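# Flip the folded paper sheet and lay it flat

## Task

Turn the folded paper sheet upside down and leave it lying flat on the table so that its folded-back corner ends up on the underside. At the end both folds must be closed, their layers aligned, and the sheet must have no other crease. Release the paper and move the grippers away. The attempt fails immediately if the paper drops, on average, more than about a finger's width below where it was last held, or about two finger widths in a single fall, whether it was ungripped or slipped quickly from a loose grip. It also fails if any part of the sheet hangs beyond the table's edge. Progress that holds only while the robot pins the paper does not count. Everything must settle shortly after you stop, or the attempt fails.

## Robot and tools

Robot: two 6-joint arms, each with a parallel two-finger gripper. left_arm has its base near (+0.004, +0.272, +0.009) m and right_arm near (-0.005, -0.291, +0.006) m. The arm names are labels only and do not tell you which side of an image an arm appears on.

Scene frame: the origin is at table-top height, midway between the arms and roughly 5-10 cm in from the near table edge. +x points out across the table, +y points toward left_arm, and +z points up. Reported gripper poses use this frame and can be somewhat wrong, more so when an arm is reaching far.

Row layout, used by execute_actions and move: one flat list of 14 numbers covering both arms, even if only one arm moves. Numbers 1-7 are for left_arm and numbers 8-14 for right_arm. Each arm's seven numbers are waist, shoulder, elbow, wrist pitch, wrist yaw, wrist roll, then gripper opening. The six joint numbers are absolute target angles in radians, not offsets. Stated ranges: waist -2.618 to 3.054, shoulder 0.000 to 3.142, elbow 0.000 to 3.142, wrist pitch -1.571 to 1.571, wrist yaw -1.571 to 1.571, wrist roll -2.094 to 2.094. A joint's true end can sit up to 0.036 rad either side of the stated one. A call is rejected if a target lies more than 0.036 rad beyond a stated end and also beyond that joint's current angle. A target past a joint's real end is clipped to that end, and the result then reports "joint sent to its limit". Opening is an absolute value from -1 (closed) to +1 (fully open, pad gap 0.087 m).

execute_actions(actions): actions is a list of up to 15 actions. Each action is a list of up to 15 rows, and each row is applied for one 1/30 s control step. One action lasts 15 steps (0.5 s); if you give fewer rows, the last row is held for the remaining steps. An empty list changes nothing and just returns the state and images.

move(target, speed, blocking): target is one 14-number row of absolute angles and openings. All joints travel to their targets together, so a gripper usually follows a curved path. speed, from 0.01 to 2 rad/s (default 0.5), sets the top speed of whichever joint has the farthest to go. A path lasts at least 0.5 s and at most 10 s; if it would need longer, it stops short of the target. Opening values are sent at the start. The path does not avoid obstacles or the other arm. With blocking=false, the call returns after 0.5 s while motion continues. Until a result shows the move has ended, call wait (wait(0) just checks) or stop before sending any other motion. The extra "move:" line reports the ending (done, off_target, moving, held, fault, possibly naming arms), then limits=held or limits=none (whether a safety check blocked steps along the way), then each arm's joint farthest from its target. After limits=held an arm may suddenly move fast.

wait(seconds): seconds from 0 to 10. Lets time pass while each arm keeps its last command. It returns early if a running move ends.

stop(): brakes a running move. The arm needs some distance to come to rest, while the fingers keep going to their target.

zoom_image(camera, region): camera is one of cam_high, cam_low, cam_left_wrist or cam_right_wrist. region is [x0, y0, x1, y1] in pixels of that camera's 504x504 image, with (0,0) at the top-left, and may be at most 504x504.

read_manual(section): returns only the URDF licence texts ("licences"). finished_scene(scene): pass the current scene's number to end it permanently; its result says whether the task succeeded.

Motion behaviour: joint speed is capped, and each step's target can lead the measured angle by at most 0.202 rad (waist), 0.258 (shoulder), 0.238 (elbow), 0.573 (wrist pitch), or 0.522 (wrist yaw and roll). If a step would move a gripper more than 70 mm, that arm's targets are scaled back. Friction can leave a joint up to about 0.031 rad short, so smaller changes may not move it. The "Joint targets" line shows what the joints are currently being driven to; resend those values to hold an arm still. "joint command not followed" means a clearance check altered or blocked some joint targets. The rest of the row was still applied.

Results: the state line gives each gripper's end_effector_position (m) and end_effector_quat_wxyz. The fingers point along the gripper's +z axis and open along its y axis. The reported point lies between the pads, less than 1 cm behind the fingertips. Joint positions and Joint velocities list the six joints (rad, rad/s), then the pad gap (m, m/s). grip_measured is the actual opening on the command scale, with a fixed per-gripper error of about 1 mm. To hold something, command about 0.02 below grip_measured, or less for a gentler grip. Each pad pushes up to about 20 N, and a fast close squeezes harder. Images come from the four cameras in the order listed, with calibration given in OpenCV conventions.

Hazards: a bar and a plate behind the bases stand up to about 3 cm above the table and give no contact warning. Do not let the arms collide or push hard on each other. Fast moves strike harder, and commanding a target beyond a contact point presses harder. Do not let the paper fall or slide off the table edge. Holding loads heats motors: a MOTOR HOT warning appears from 75 °C, at 90 °C that arm is stopped for 10 s, and at 100 °C the arm goes limp and drops. FAULT lines report any stops. Release the paper and withdraw before ending the scene.

Each tool is called after "Call:" by a JSON object that holds its "fn" and its "kwargs", one argument or row to a line.

## Session

Call:
{"fn": "execute_actions", "kwargs": {
  "actions": []
}}

Scene clock: 0.00 s.
left_arm: end_effector_position=(+0.3933, +0.2615, +0.3662) grip_measured=+1.000 end_effector_quat_wxyz=(+0.703, +0.014, +0.711, -0.015) | right_arm: end_effector_position=(+0.3793, -0.3024, +0.3614) grip_measured=+0.986 end_effector_quat_wxyz=(+0.705, +0.011, +0.709, -0.015)
Joint names: [waist, shoulder, elbow, wrist pitch, wrist yaw, wrist roll]
Joint positions: left_arm=[-0.005  1.036  1.053 -0.001 -0.005  0.014  0.087] | right_arm=[ 0.006  1.036  1.033  0.009 -0.002  0.002  0.087]
Joint velocities: left_arm=[-0.007  0.007 -0.022 -0.051 -0.066 -0.022  0.   ] | right_arm=[-0.007 -0.017 -0.002  0.081  0.051 -0.007 -0.   ]
Joint targets: left_arm=[-0.005 1.036 1.053 -0.001 -0.005 0.014] | right_arm=[0.006 1.036 1.033 0.009 -0.002 0.002]

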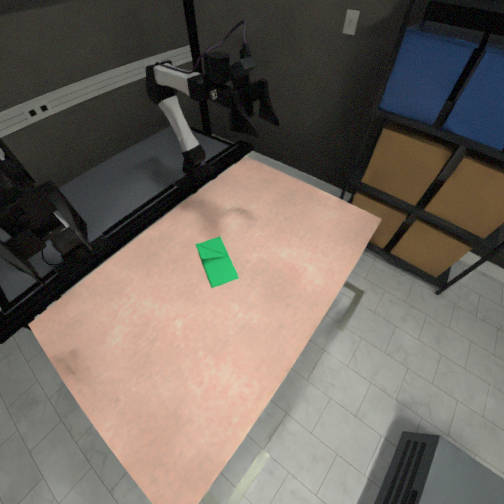

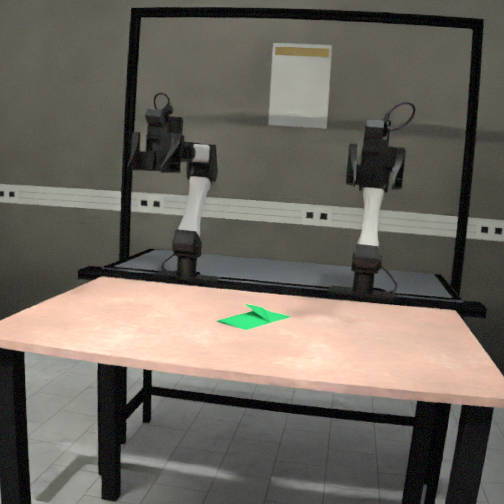

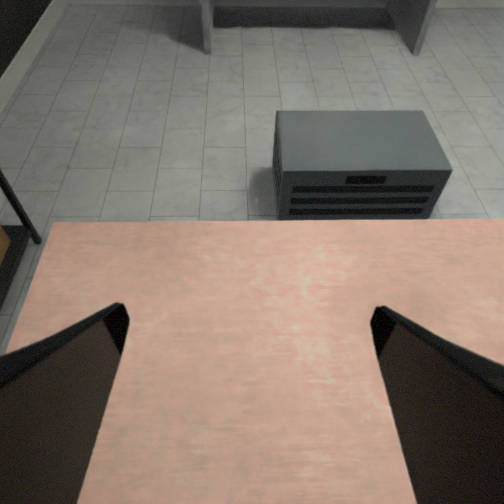

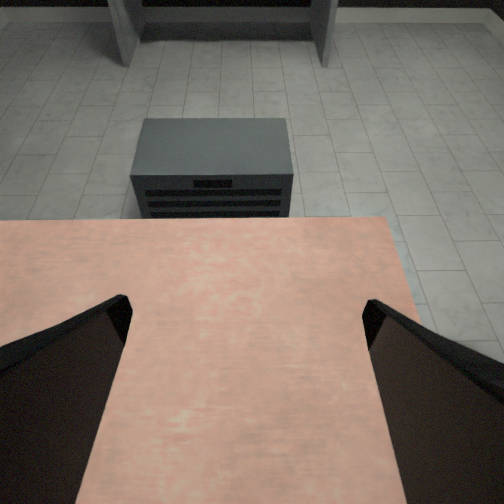

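Call:
{"fn": "zoom_image", "kwargs": {
  "camera": "cam_high",
  "region": [180, 215, 260, 295]
}}

Call:
{"fn": "zoom_image", "kwargs": {
  "camera": "cam_low",
  "region": [210, 285, 300, 345]
}}

Region (180, 215, 260, 295) of cam_high's 504x504 image, scaled by 6.300, with more detail than that image has.

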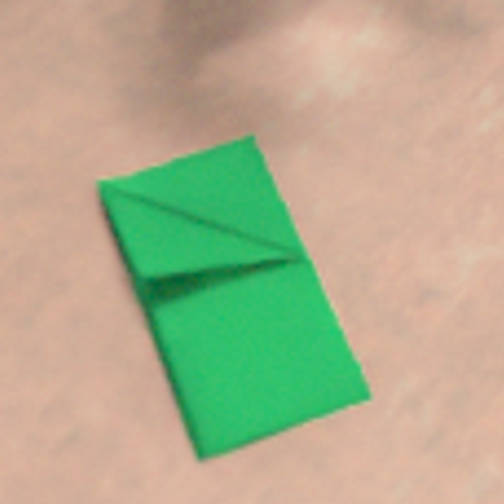

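Region (210, 285, 300, 345) of cam_low's 504x504 image, scaled by 5.600, with more detail than that image has.

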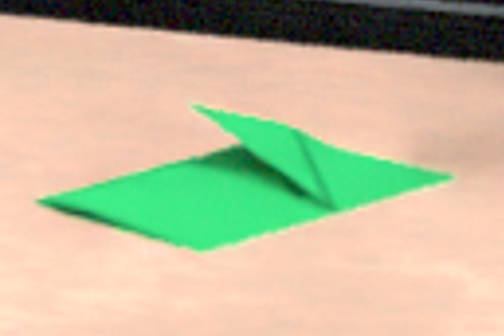

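Call:
{"fn": "move", "kwargs": {
  "target": [-0.555,2.506,2.39,-1.095,0,0,-1,0.815,1.70,0.405,0.79,0,-1.57,0.1],
  "speed": 0.9
}}

Call:
{"fn": "move", "kwargs": {
  "target": [-0.555,2.63,2.39,-1.095,0,0,-1,0.815,1.83,0.545,0.77,0,-1.57,0.1],
  "speed": 0.2
}}

Call:
{"fn": "zoom_image", "kwargs": {
  "camera": "cam_high",
  "region": [160, 210, 260, 300]
}}

Scene clock: 17.80 s.
left_arm: end_effector_position=(+0.4478, -0.0236, +0.0503) grip_measured=-0.987 end_effector_quat_wxyz=(+0.162, +0.288, +0.942, -0.061) | right_arm: end_effector_position=(+0.3151, -0.0434, +0.0427) grip_measured=+0.100 end_effector_quat_wxyz=(-0.470, +0.789, -0.344, +0.197)
Joint names: [waist, shoulder, elbow, wrist pitch, wrist yaw, wrist roll]
Joint positions: left_arm=[-0.551  2.507  2.373 -1.076 -0.004  0.009  0.001] | right_arm=[ 0.806  1.69   0.421  0.782 -0.    -1.56   0.048]
Joint velocities: left_arm=[ 0.027  0.007  0.002 -0.022 -0.022  0.022 -0.   ] | right_arm=[-0.002 -0.007 -0.012  0.007  0.007  0.081 -0.001]
Joint targets: left_arm=[-0.555 2.506 2.390 -1.095 0.000 0.000] | right_arm=[0.815 1.700 0.405 0.790 -0.000 -1.570]
move: done; limits=none; left_arm: farthest joint: the wrist pitch, 0.019 radians from its target (1.094 radians at the start); right_arm: farthest joint: the elbow, 0.016 radians from its target (0.628 radians at the start)
camera_calibration (this result's frames):
cam_left_wrist: T_world_to_cam=[[-0.565195, -0.824734, 0.019197, 0.229756], [-0.713577, 0.500431, 0.490283, 0.327758], [-0.41396, 0.263407, -0.871352, 0.372311], [0, 0, 0, 1]] pos_world=[0.517859, -0.0726021, 0.159309]
cam_right_wrist: T_world_to_cam=[[0.33976, 0.346909, 0.874195, -0.137975], [-0.032692, -0.924571, 0.379605, -0.0231891], [0.939944, -0.157554, -0.302791, -0.152058], [0, 0, 0, 1]] pos_world=[0.189046, 0.00246743, 0.083378]

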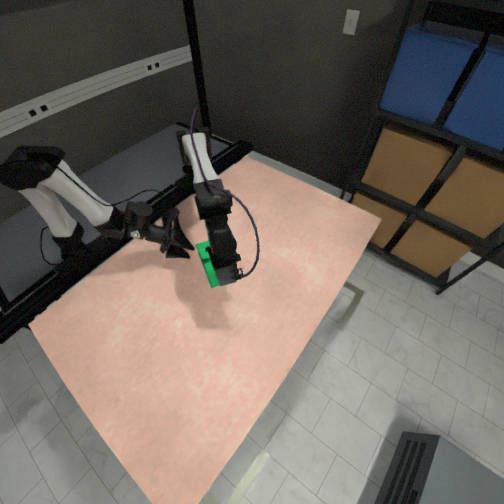

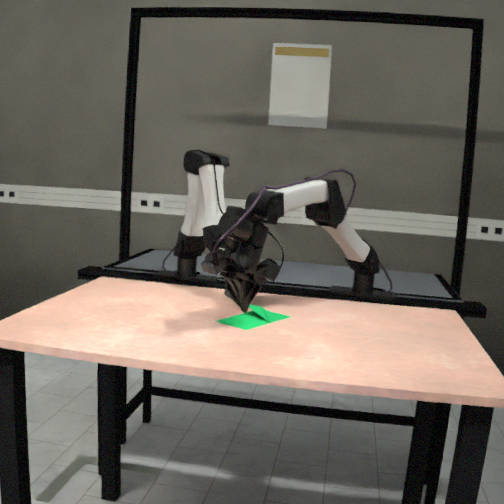

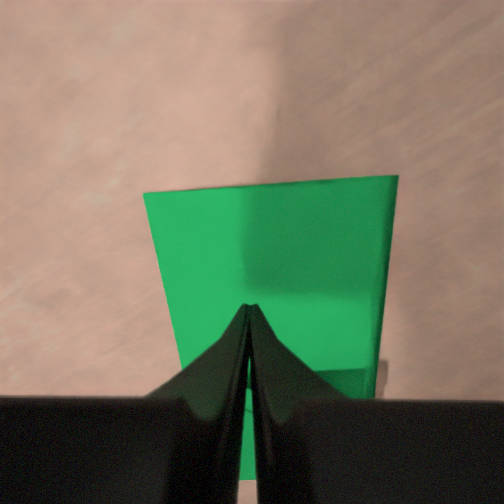

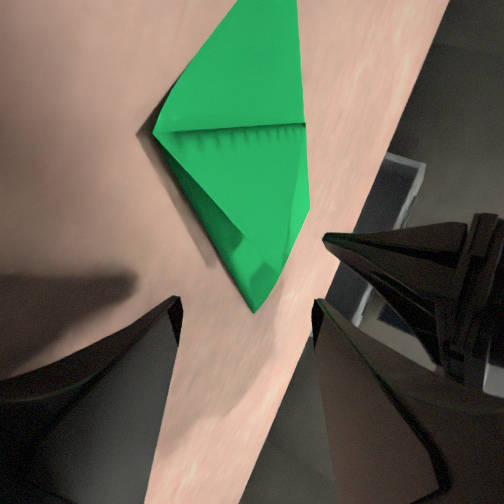

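Scene clock: 18.83 s.
left_arm: end_effector_position=(+0.4446, -0.0224, +0.0205) grip_measured=-0.987 end_effector_quat_wxyz=(+0.135, +0.290, +0.946, -0.053) | right_arm: end_effector_position=(+0.3344, -0.0250, +0.0320) grip_measured=+0.100 end_effector_quat_wxyz=(-0.464, +0.792, -0.344, +0.196)
Joint names: [waist, shoulder, elbow, wrist pitch, wrist yaw, wrist roll]
Joint positions: left_arm=[-0.551  2.573  2.387 -1.08  -0.004  0.009  0.001] | right_arm=[ 0.806  1.811  0.528  0.782  0.    -1.563  0.048]
Joint velocities: left_arm=[-0.012 -0.017  0.007 -0.022 -0.051 -0.022  0.   ] | right_arm=[-0.002 -0.002  0.007  0.022  0.007  0.007 -0.001]
Joint targets: left_arm=[-0.555 2.630 2.390 -1.095 0.000 0.000] | right_arm=[0.815 1.830 0.545 0.770 0.000 -1.570]
move: off_target (left_arm); limits=none; left_arm: farthest joint: the shoulder, 0.057 radians from its target (0.123 radians at the start); right_arm: farthest joint: the shoulder, 0.019 radians from its target (0.140 radians at the start)
camera_calibration (this result's frames):
cam_left_wrist: T_world_to_cam=[[-0.565605, -0.82444, 0.0197216, 0.229626], [-0.689029, 0.485576, 0.53801, 0.327234], [-0.453134, 0.290713, -0.842708, 0.362159], [0, 0, 0, 1]] pos_world=[0.519458, -0.0748686, 0.12461]
cam_right_wrist: T_world_to_cam=[[0.34629, 0.357366, 0.867395, -0.143244], [-0.0288775, -0.920103, 0.39061, -0.00306007], [0.937683, -0.160312, -0.308302, -0.169772], [0, 0, 0, 1]] pos_world=[0.208708, 0.0211584, 0.0731034]

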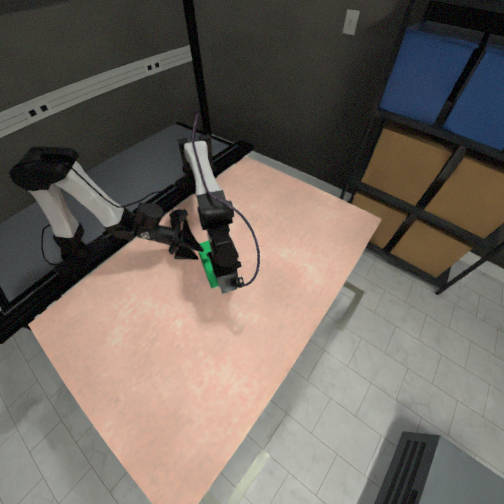

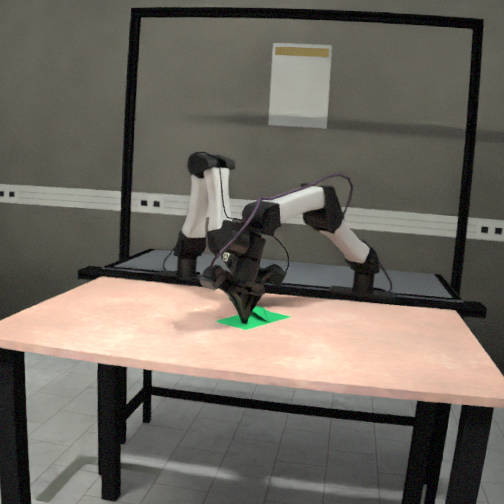

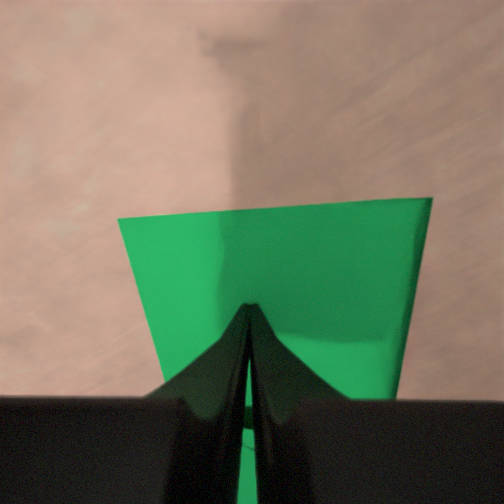

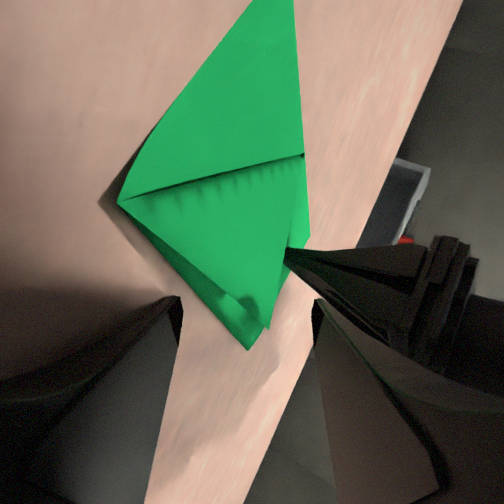

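Region (160, 210, 260, 300) of cam_high's 504x504 image, scaled by 5.040, with more detail than that image has; it fills the top 454 rows of this view, and the rest is white.

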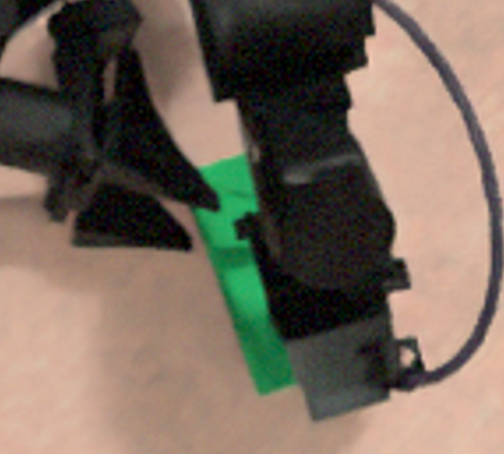

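Call:
{"fn": "move", "kwargs": {
  "target": [-0.555,2.63,2.39,-1.095,0,0,-1,0.815,1.935,0.67,0.73,0,-1.57,0.1],
  "speed": 0.1
}}

Call:
{"fn": "zoom_image", "kwargs": {
  "camera": "cam_high",
  "region": [160, 210, 260, 300]
}}

Call:
{"fn": "zoom_image", "kwargs": {
  "camera": "cam_low",
  "region": [200, 280, 300, 345]
}}

Scene clock: 26.80 s.
left_arm: end_effector_position=(+0.4446, -0.0224, +0.0205) grip_measured=-0.987 end_effector_quat_wxyz=(+0.135, +0.290, +0.946, -0.053) | right_arm: end_effector_position=(+0.3589, -0.0028, +0.0324) grip_measured=+0.100 end_effector_quat_wxyz=(-0.471, +0.788, -0.342, +0.201)
Joint names: [waist, shoulder, elbow, wrist pitch, wrist yaw, wrist roll]
Joint positions: left_arm=[-0.551  2.573  2.387 -1.08  -0.004  0.009  0.001] | right_arm=[ 0.806  1.908  0.655  0.772  0.004 -1.567  0.048]
Joint velocities: left_arm=[-0.002  0.002  0.002  0.007 -0.037 -0.037 -0.   ] | right_arm=[-0.002  0.002 -0.007 -0.066 -0.007  0.037  0.001]
Joint targets: left_arm=[-0.555 2.630 2.390 -1.095 0.000 -0.000] | right_arm=[0.815 1.935 0.670 0.730 -0.000 -1.570]
move: off_target (left_arm, right_arm); limits=none; left_arm: farthest joint: the shoulder, 0.057 radians from its target (0.057 radians at the start); right_arm: farthest joint: the wrist pitch, 0.042 radians from its target (0.052 radians at the start)
camera_calibration (this result's frames):
cam_left_wrist: T_world_to_cam=[[-0.565605, -0.82444, 0.0197216, 0.229626], [-0.689029, 0.485576, 0.53801, 0.327234], [-0.453134, 0.290713, -0.842708, 0.362159], [0, 0, 0, 1]] pos_world=[0.519458, -0.0748686, 0.12461]
cam_right_wrist: T_world_to_cam=[[0.331692, 0.348653, 0.876596, -0.155114], [-0.0373729, -0.923615, 0.381495, 0.0212933], [0.942647, -0.1593, -0.293326, -0.19125], [0, 0, 0, 1]] pos_world=[0.232527, 0.0432817, 0.0717505]

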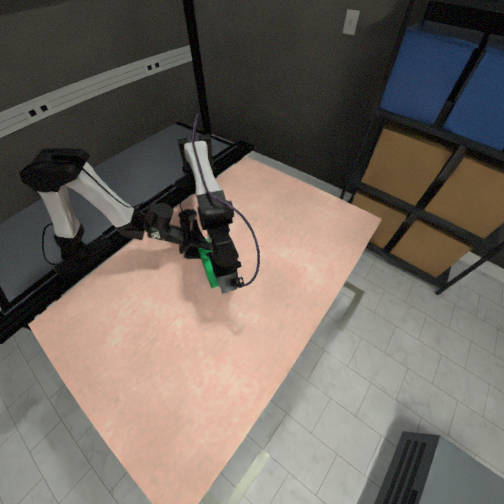

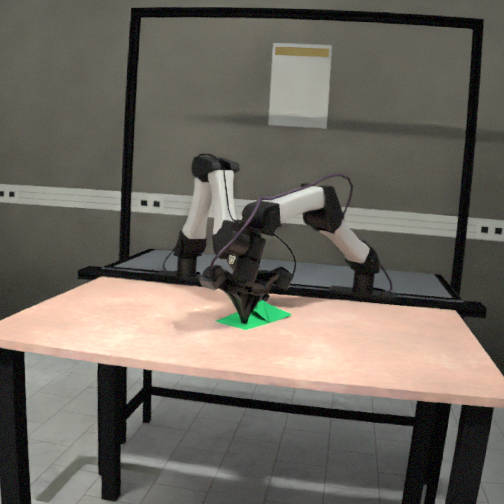

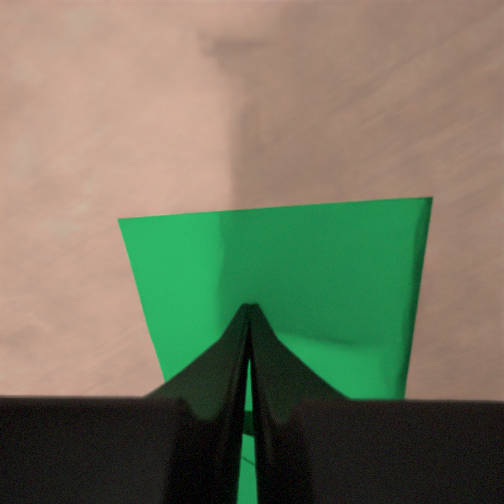

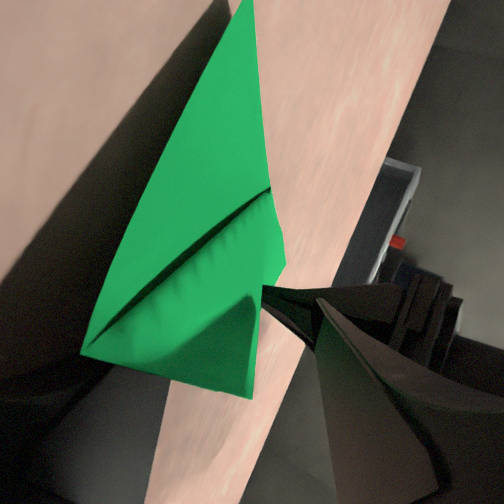

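Region (160, 210, 260, 300) of cam_high's 504x504 image, scaled by 5.040, with more detail than that image has; it fills the top 454 rows of this view, and the rest is white.

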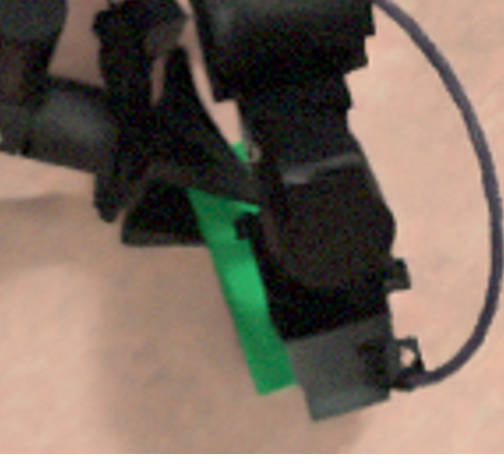

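Region (200, 280, 300, 345) of cam_low's 504x504 image, scaled by 5.040, with more detail than that image has; it fills the top 328 rows of this view, and the rest is white.

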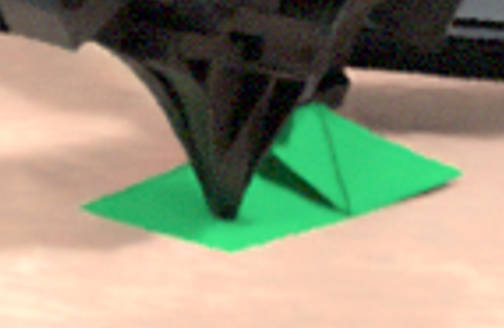

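Under. Close while releasing.

Call:
{"fn": "execute_actions", "kwargs": {
  "actions": [
    [[-0.555,2.62,2.39,-1.095,0,0,-1,0.815,1.93,0.66,0.75,0,-1.57,0.03],[-0.555,2.61,2.39,-1.095,0,0,-1,0.815,1.93,0.66,0.75,0,-1.57,-0.04],[-0.555,2.60,2.39,-1.095,0,0,-1,0.815,1.93,0.66,0.75,0,-1.57,-0.11],[-0.555,2.59,2.39,-1.095,0,0,-1,0.815,1.93,0.66,0.75,0,-1.57,-0.18],[-0.555,2.58,2.39,-1.095,0,0,-1,0.815,1.93,0.66,0.75,0,-1.57,-0.25],[-0.555,2.57,2.39,-1.095,0,0,-1,0.815,1.93,0.66,0.75,0,-1.57,-0.32],[-0.555,2.56,2.39,-1.095,0,0,-1,0.815,1.93,0.66,0.75,0,-1.57,-0.39],[-0.555,2.55,2.39,-1.095,0,0,-1,0.815,1.93,0.66,0.75,0,-1.57,-0.46],[-0.555,2.54,2.39,-1.095,0,0,-1,0.815,1.93,0.66,0.75,0,-1.57,-0.53],[-0.555,2.53,2.39,-1.095,0,0,-1,0.815,1.93,0.66,0.75,0,-1.57,-0.6],[-0.555,2.52,2.39,-1.095,0,0,-1,0.815,1.93,0.66,0.75,0,-1.57,-0.67],[-0.555,2.51,2.39,-1.095,0,0,-1,0.815,1.93,0.66,0.75,0,-1.57,-0.74],[-0.555,2.50,2.39,-1.095,0,0,-1,0.815,1.93,0.66,0.75,0,-1.57,-0.81],[-0.555,2.49,2.39,-1.095,0,0,-1,0.815,1.93,0.66,0.75,0,-1.57,-0.88],[-0.555,2.48,2.39,-1.095,0,0,-1,0.815,1.93,0.66,0.75,0,-1.57,-0.94]],
    [[-0.555,2.46,2.39,-1.095,0,0,-1,0.815,1.93,0.66,0.75,0,-1.57,-0.97],[-0.555,2.44,2.39,-1.095,0,0,-1,0.815,1.93,0.66,0.75,0,-1.57,-1]]
  ]
}}

Call:
{"fn": "move", "kwargs": {
  "target": [0.1,1.8,1.9,-0.95,0,0,-1,0.815,1.93,0.66,0.75,0,-1.57,-1],
  "speed": 0.8
}}

Scene clock: 38.87 s.
left_arm: end_effector_position=(+0.4523, -0.0252, +0.0882) grip_measured=-0.987 end_effector_quat_wxyz=(+0.196, +0.286, +0.935, -0.071) | right_arm: end_effector_position=(+0.3576, -0.0040, +0.0271) grip_measured=-1.000 end_effector_quat_wxyz=(-0.464, +0.792, -0.343, +0.199)
Joint names: [waist, shoulder, elbow, wrist pitch, wrist yaw, wrist roll]
Joint positions: left_arm=[-0.551  2.441  2.387 -1.084 -0.004  0.009  0.001] | right_arm=[ 0.806  1.916  0.655  0.763  0.004 -1.567  0.   ]
Joint velocities: left_arm=[-0.007  0.002 -0.007  0.066 -0.007 -0.037  0.001] | right_arm=[-0.007  0.002  0.002  0.022 -0.037 -0.066  0.   ]
Joint targets: left_arm=[-0.555 2.440 2.390 -1.095 0.000 0.000] | right_arm=[0.815 1.930 0.660 0.750 -0.000 -1.570]
camera_calibration (this result's frames):
cam_left_wrist: T_world_to_cam=[[-0.564626, -0.825138, 0.0185576, 0.22994], [-0.742189, 0.517445, 0.425918, 0.332239], [-0.361043, 0.226711, -0.904572, 0.385669], [0, 0, 0, 1]] pos_world=[0.515657, -0.069619, 0.203092]
cam_right_wrist: T_world_to_cam=[[0.342038, 0.358543, 0.868595, -0.153103], [-0.0327307, -0.919239, 0.392337, 0.0202227], [0.939116, -0.162624, -0.30268, -0.190284], [0, 0, 0, 1]] pos_world=[0.231728, 0.0425386, 0.0674549]

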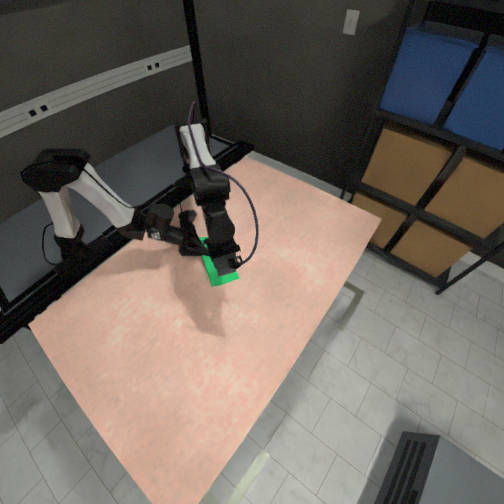

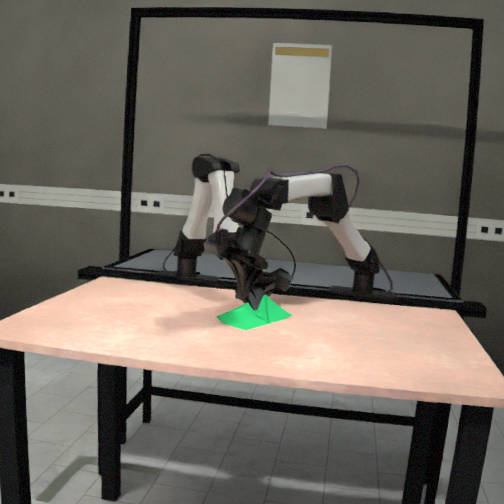

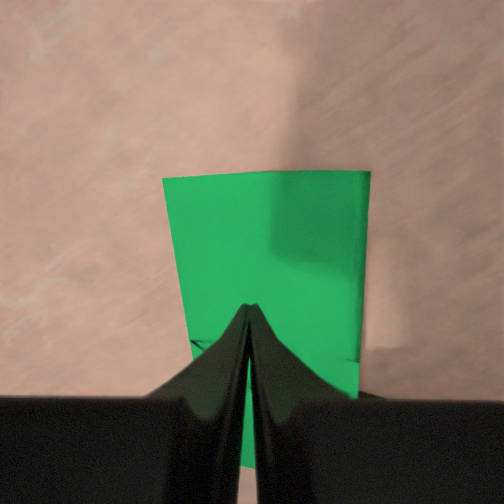

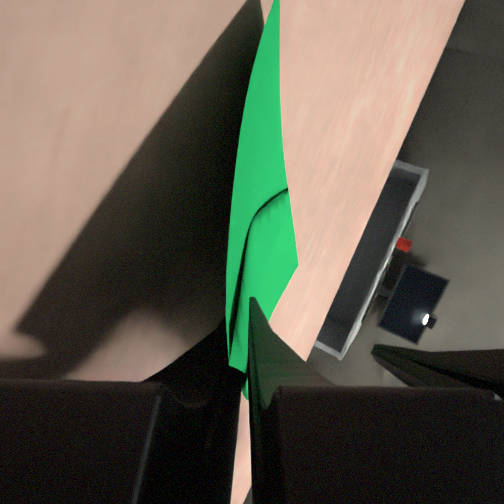

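Scene clock: 40.37 s.
left_arm: end_effector_position=(+0.4617, +0.3069, +0.2349) grip_measured=-0.987 end_effector_quat_wxyz=(+0.335, -0.031, +0.942, +0.008) | right_arm: end_effector_position=(+0.3576, -0.0040, +0.0271) grip_measured=-1.000 end_effector_quat_wxyz=(-0.464, +0.792, -0.343, +0.199)
Joint names: [waist, shoulder, elbow, wrist pitch, wrist yaw, wrist roll]
Joint positions: left_arm=[ 0.108  1.812  1.916 -0.962 -0.005  0.007  0.001] | right_arm=[ 0.806  1.916  0.655  0.763  0.004 -1.567  0.   ]
Joint velocities: left_arm=[-0.007 -0.002 -0.012 -0.022  0.081  0.022  0.   ] | right_arm=[ 0.007 -0.007  0.012  0.007 -0.022  0.066  0.   ]
Joint targets: left_arm=[0.100 1.800 1.900 -0.950 -0.000 0.000] | right_arm=[0.815 1.930 0.660 0.750 0.000 -1.570]
move: done; limits=none; left_arm: farthest joint: the elbow, 0.016 radians from its target (0.487 radians at the start); right_arm: farthest joint: the shoulder, 0.014 radians from its target (0.014 radians at the start)
camera_calibration (this result's frames):
cam_left_wrist: T_world_to_cam=[[0.0627001, -0.998029, 0.00263301, 0.273764], [-0.982794, -0.0612834, 0.17424, 0.45266], [-0.173735, -0.0135126, -0.9847, 0.452588], [0, 0, 0, 1]] pos_world=[0.506337, 0.30708, 0.366071]
cam_right_wrist: T_world_to_cam=[[0.342038, 0.358543, 0.868595, -0.153103], [-0.0327307, -0.919239, 0.392337, 0.0202227], [0.939116, -0.162624, -0.30268, -0.190284], [0, 0, 0, 1]] pos_world=[0.231728, 0.0425386, 0.0674549]

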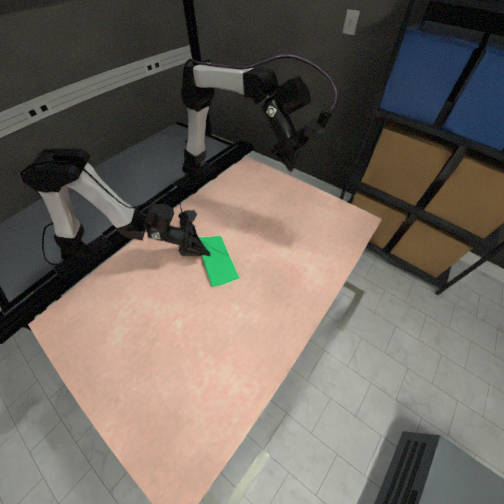

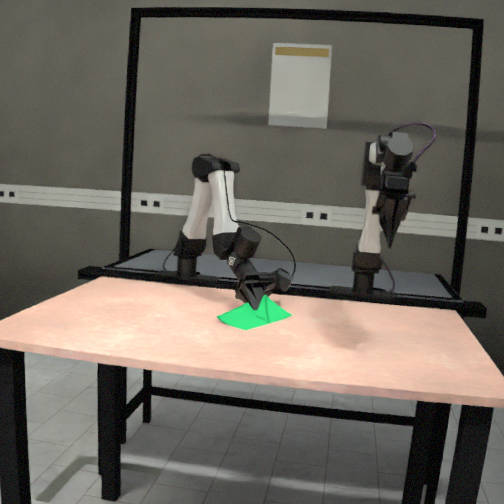

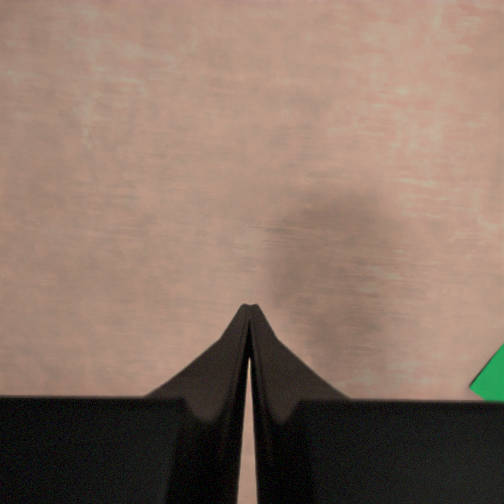

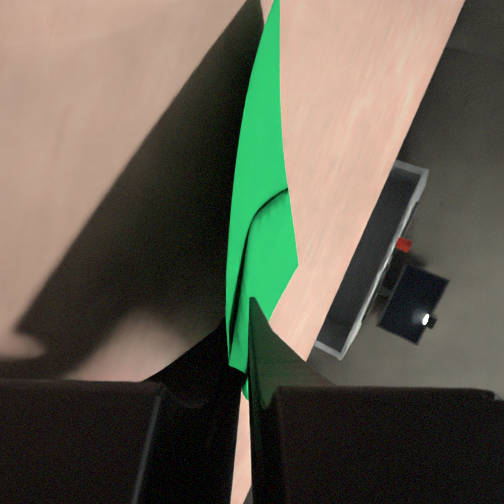

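Call:
{"fn": "move", "kwargs": {
  "target": [0.3,1.3,1.3,-0.5,0,0,-1,0.7,1.40,0.919,0.2,0,-1.57,-1],
  "speed": 0.45
}}

Call:
{"fn": "move", "kwargs": {
  "target": [0.3,1.32,1.32,-0.5,0,0,-1,0.66,1.40,0.919,0.2,0,1.58,-1],
  "speed": 1.2
}}

Call:
{"fn": "move", "kwargs": {
  "target": [0.3,1.32,1.32,-0.5,0,0,-1,0.66,1.84,0.75,0.76,0,1.58,-1],
  "speed": 0.5
}}

Scene clock: 45.37 s.
left_arm: end_effector_position=(+0.3954, +0.3748, +0.2650) grip_measured=-0.987 end_effector_quat_wxyz=(+0.485, -0.108, +0.866, +0.061) | right_arm: end_effector_position=(+0.3853, -0.0382, +0.2387) grip_measured=-1.000 end_effector_quat_wxyz=(-0.534, +0.722, -0.355, +0.259)
Joint names: [waist, shoulder, elbow, wrist pitch, wrist yaw, wrist roll]
Joint positions: left_arm=[ 0.29   1.323  1.318 -0.514 -0.005  0.007  0.001] | right_arm=[ 0.711  1.406  0.907  0.213  0.004 -1.567  0.   ]
Joint velocities: left_arm=[-0.012 -0.002 -0.012 -0.007  0.037 -0.022 -0.   ] | right_arm=[-0.002 -0.017 -0.012 -0.022  0.007 -0.037  0.   ]
Joint targets: left_arm=[0.300 1.300 1.300 -0.500 0.000 0.000] | right_arm=[0.700 1.400 0.919 0.200 -0.000 -1.570]
move: off_target (left_arm); limits=none; left_arm: farthest joint: the shoulder, 0.023 radians from its target (0.512 radians at the start); right_arm: farthest joint: the wrist pitch, 0.013 radians from its target (0.563 radians at the start)
camera_calibration (this result's frames):
cam_left_wrist: T_world_to_cam=[[0.246093, -0.96924, -0.00357434, 0.263924], [-0.956773, -0.242335, -0.160811, 0.532786], [0.154998, 0.0429943, -0.986979, 0.321091], [0, 0, 0, 1]] pos_world=[0.395036, 0.371113, 0.403531]
cam_right_wrist: T_world_to_cam=[[0.220957, 0.205184, 0.953456, -0.313502], [-0.173653, -0.95372, 0.245484, -0.00530826], [0.959699, -0.219811, -0.1751, -0.19839], [0, 0, 0, 1]] pos_world=[0.258743, 0.0156547, 0.265475]

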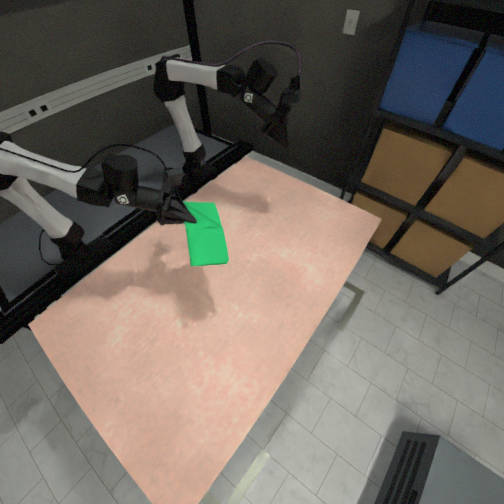

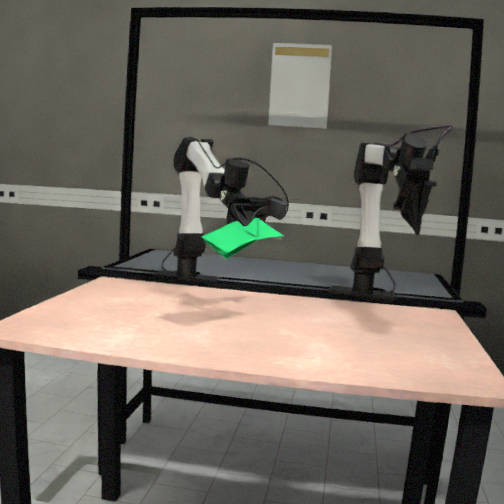

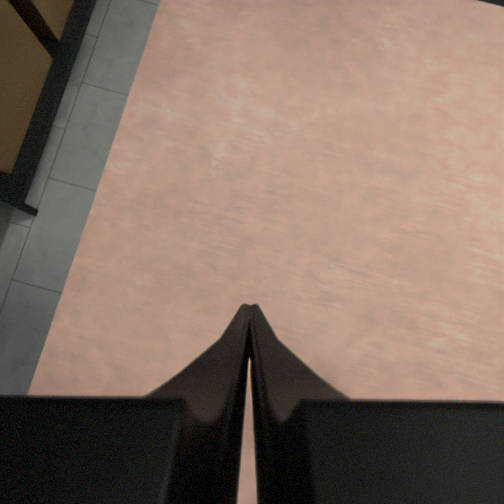

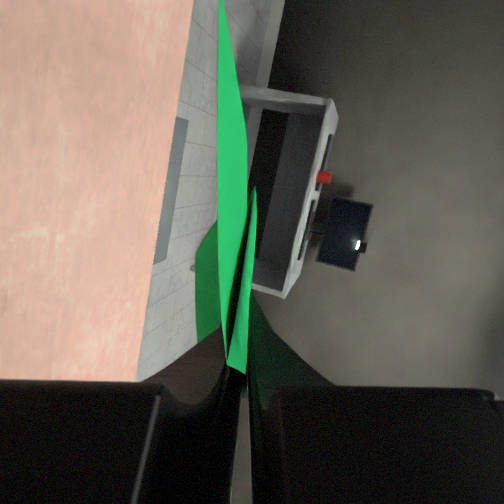

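Scene clock: 48.97 s.
left_arm: end_effector_position=(+0.3954, +0.3748, +0.2651) grip_measured=-0.987 end_effector_quat_wxyz=(+0.485, -0.108, +0.866, +0.061) | right_arm: end_effector_position=(+0.3461, +0.0141, +0.2386) grip_measured=-1.000 end_effector_quat_wxyz=(+0.271, +0.367, +0.716, +0.528)
Joint names: [waist, shoulder, elbow, wrist pitch, wrist yaw, wrist roll]
Joint positions: left_arm=[ 0.29   1.323  1.318 -0.514 -0.005  0.007  0.001] | right_arm=[0.672 1.406 0.907 0.212 0.004 1.57  0.   ]
Joint velocities: left_arm=[ 0.007 -0.002 -0.002 -0.007  0.022  0.066  0.   ] | right_arm=[-0.007 -0.012 -0.012  0.007 -0.007  0.007  0.   ]
Joint targets: left_arm=[0.300 1.320 1.320 -0.500 -0.000 0.000] | right_arm=[0.660 1.400 0.919 0.200 0.000 1.580]
move: done; limits=none; left_arm: farthest joint: the wrist pitch, 0.014 radians from its target (0.014 radians at the start); right_arm: farthest joint: the waist, 0.012 radians from its target (0.051 radians at the start)
camera_calibration (this result's frames):
cam_left_wrist: T_world_to_cam=[[0.246098, -0.969238, -0.00357451, 0.263923], [-0.956712, -0.242323, -0.161187, 0.532931], [0.155363, 0.0430876, -0.986917, 0.320957], [0, 0, 0, 1]] pos_world=[0.395046, 0.371116, 0.403604]
cam_right_wrist: T_world_to_cam=[[-0.217119, -0.194503, -0.956571, 0.297497], [-0.974849, 0.0936885, 0.202218, 0.310656], [0.0502878, 0.976418, -0.209952, 0.156861], [0, 0, 0, 1]] pos_world=[0.359547, -0.124403, 0.25469]

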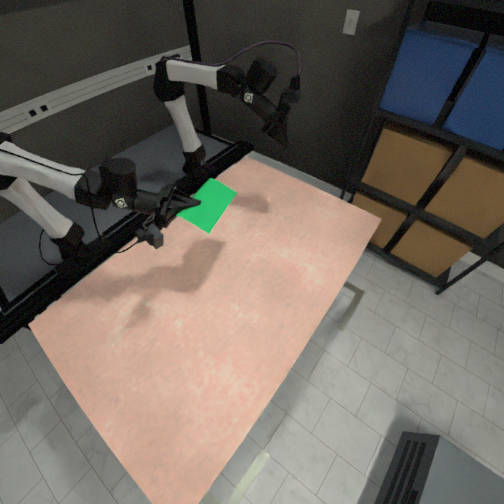

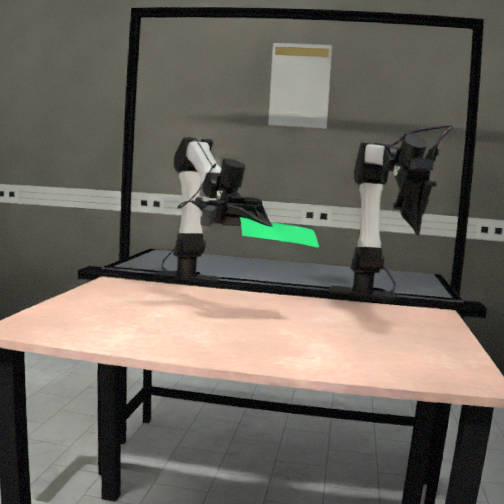

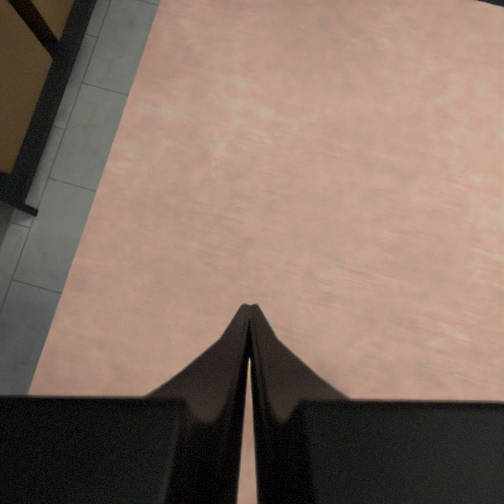

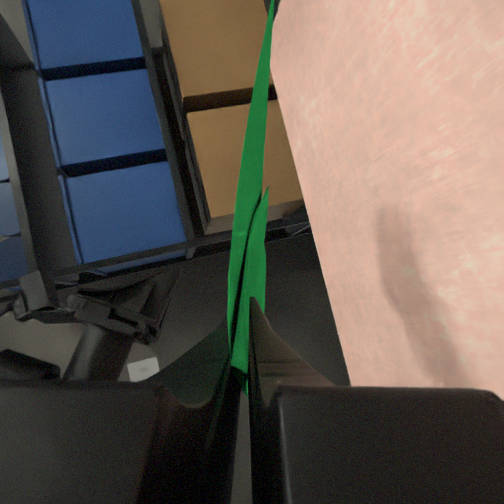

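Scene clock: 50.87 s.
left_arm: end_effector_position=(+0.3954, +0.3748, +0.2651) grip_measured=-0.987 end_effector_quat_wxyz=(+0.485, -0.108, +0.866, +0.061) | right_arm: end_effector_position=(+0.3742, +0.0347, +0.1047) grip_measured=-1.000 end_effector_quat_wxyz=(+0.265, +0.371, +0.724, +0.518)
Joint names: [waist, shoulder, elbow, wrist pitch, wrist yaw, wrist roll]
Joint positions: left_arm=[ 0.29   1.323  1.318 -0.514 -0.005  0.007  0.001] | right_arm=[0.672 1.833 0.766 0.75  0.004 1.571 0.   ]
Joint velocities: left_arm=[-0.007 -0.007  0.017 -0.037 -0.037  0.007  0.001] | right_arm=[-0.012  0.002 -0.002 -0.095  0.022  0.022  0.   ]
Joint targets: left_arm=[0.300 1.320 1.320 -0.500 0.000 -0.000] | right_arm=[0.660 1.840 0.750 0.760 0.000 1.580]
move: done; limits=none; left_arm: farthest joint: the wrist pitch, 0.014 radians from its target (0.014 radians at the start); right_arm: farthest joint: the elbow, 0.016 radians from its target (0.157 radians at the start)
camera_calibration (this result's frames):
cam_left_wrist: T_world_to_cam=[[0.246098, -0.969238, -0.00357451, 0.263923], [-0.956712, -0.242323, -0.161187, 0.532931], [0.155363, 0.0430876, -0.986917, 0.320957], [0, 0, 0, 1]] pos_world=[0.395046, 0.371116, 0.403604]
cam_right_wrist: T_world_to_cam=[[-0.240427, -0.210013, -0.947676, 0.187874], [-0.969611, 0.0974881, 0.224388, 0.358766], [0.0452627, 0.972826, -0.22707, 0.11104], [0, 0, 0, 1]] pos_world=[0.388007, -0.103542, 0.122755]

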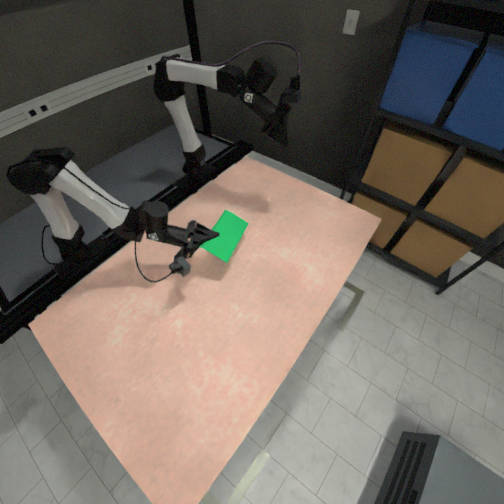

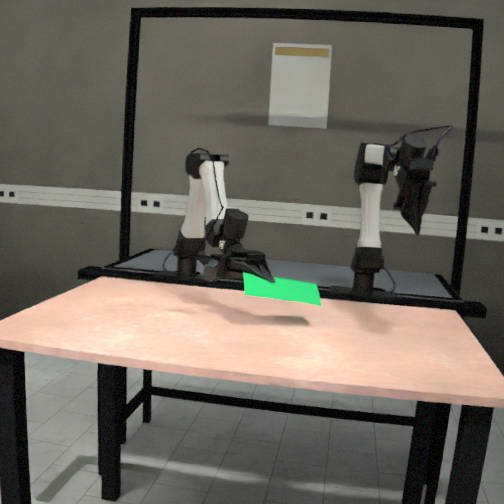

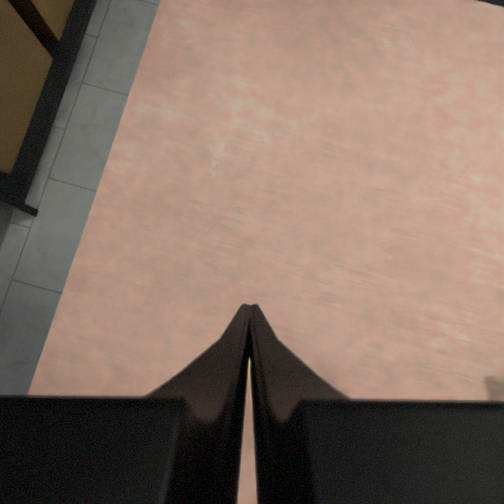

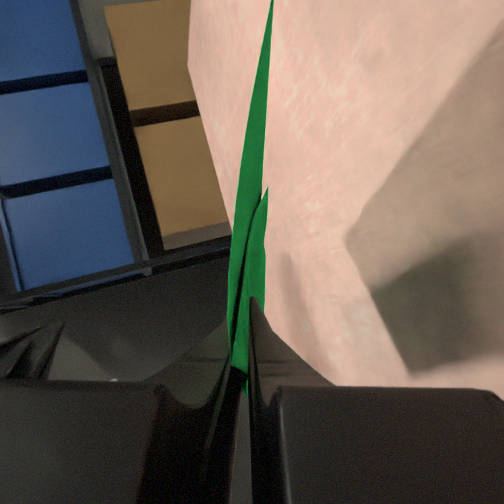

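Call:
{"fn": "move", "kwargs": {
  "target": [0.3,1.32,1.32,-0.5,0,0,-1,0.6,1.99,0.58,0.908,0,1.58,-1],
  "speed": 0.12
}}

Call:
{"fn": "zoom_image", "kwargs": {
  "camera": "cam_low",
  "region": [200, 260, 330, 345]
}}

Scene clock: 58.83 s.
left_arm: end_effector_position=(+0.3954, +0.3748, +0.2651) grip_measured=-0.987 end_effector_quat_wxyz=(+0.485, -0.108, +0.866, +0.061) | right_arm: end_effector_position=(+0.3549, -0.0125, +0.0137) grip_measured=-1.000 end_effector_quat_wxyz=(+0.249, +0.414, +0.750, +0.452)
Joint names: [waist, shoulder, elbow, wrist pitch, wrist yaw, wrist roll]
Joint positions: left_arm=[ 0.29   1.323  1.318 -0.514 -0.005  0.007  0.001] | right_arm=[0.612 1.975 0.601 0.901 0.004 1.573 0.   ]
Joint velocities: left_arm=[ 0.027  0.027  0.002  0.037 -0.007 -0.022  0.   ] | right_arm=[-0.007 -0.007  0.012 -0.037  0.022  0.007  0.   ]
Joint targets: left_arm=[0.300 1.320 1.320 -0.500 -0.000 -0.000] | right_arm=[0.600 1.990 0.580 0.908 0.000 1.580]
move: off_target (right_arm); limits=none; left_arm: farthest joint: the wrist pitch, 0.014 radians from its target (0.014 radians at the start); right_arm: farthest joint: the elbow, 0.021 radians from its target (0.186 radians at the start)
camera_calibration (this result's frames):
cam_left_wrist: T_world_to_cam=[[0.246098, -0.969238, -0.00357451, 0.263923], [-0.956712, -0.242323, -0.161187, 0.532931], [0.155363, 0.0430876, -0.986917, 0.320957], [0, 0, 0, 1]] pos_world=[0.395046, 0.371116, 0.403604]
cam_right_wrist: T_world_to_cam=[[-0.37523, -0.272179, -0.88607, 0.133252], [-0.92452, 0.1788, 0.33659, 0.348577], [0.0668172, 0.945489, -0.318726, 0.13049], [0, 0, 0, 1]] pos_world=[0.363548, -0.149434, 0.0423339]

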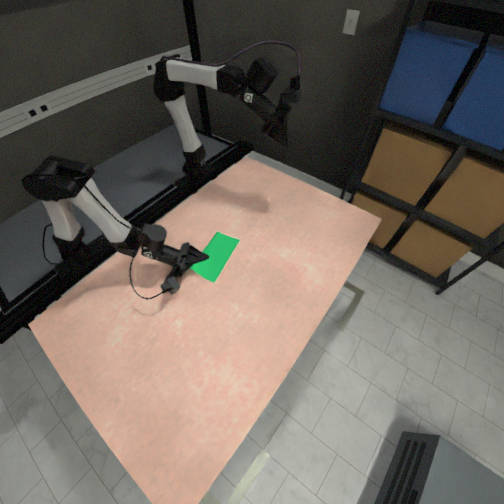

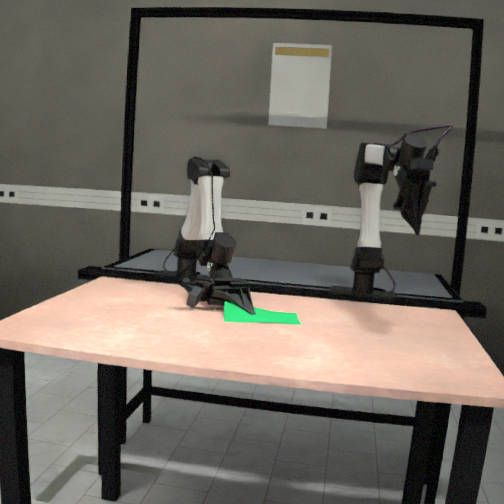

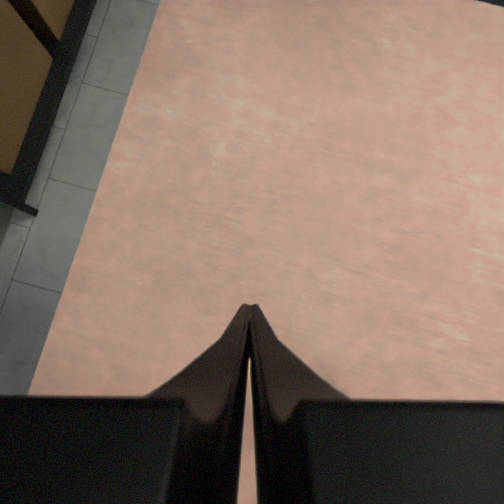

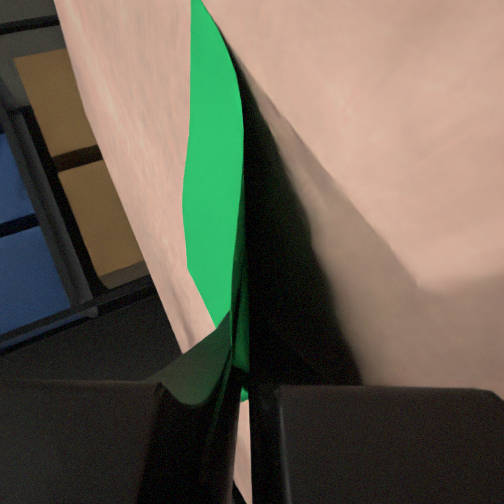

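Region (200, 260, 330, 345) of cam_low's 504x504 image, scaled by 3.877, with more detail than that image has; it fills the top 330 rows of this view, and the rest is white.

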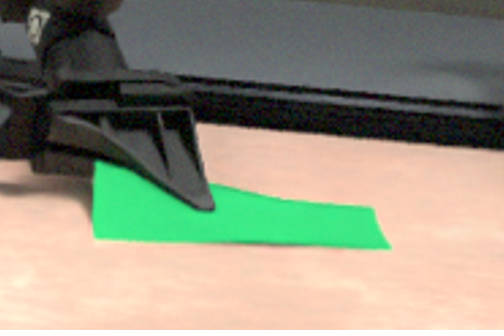

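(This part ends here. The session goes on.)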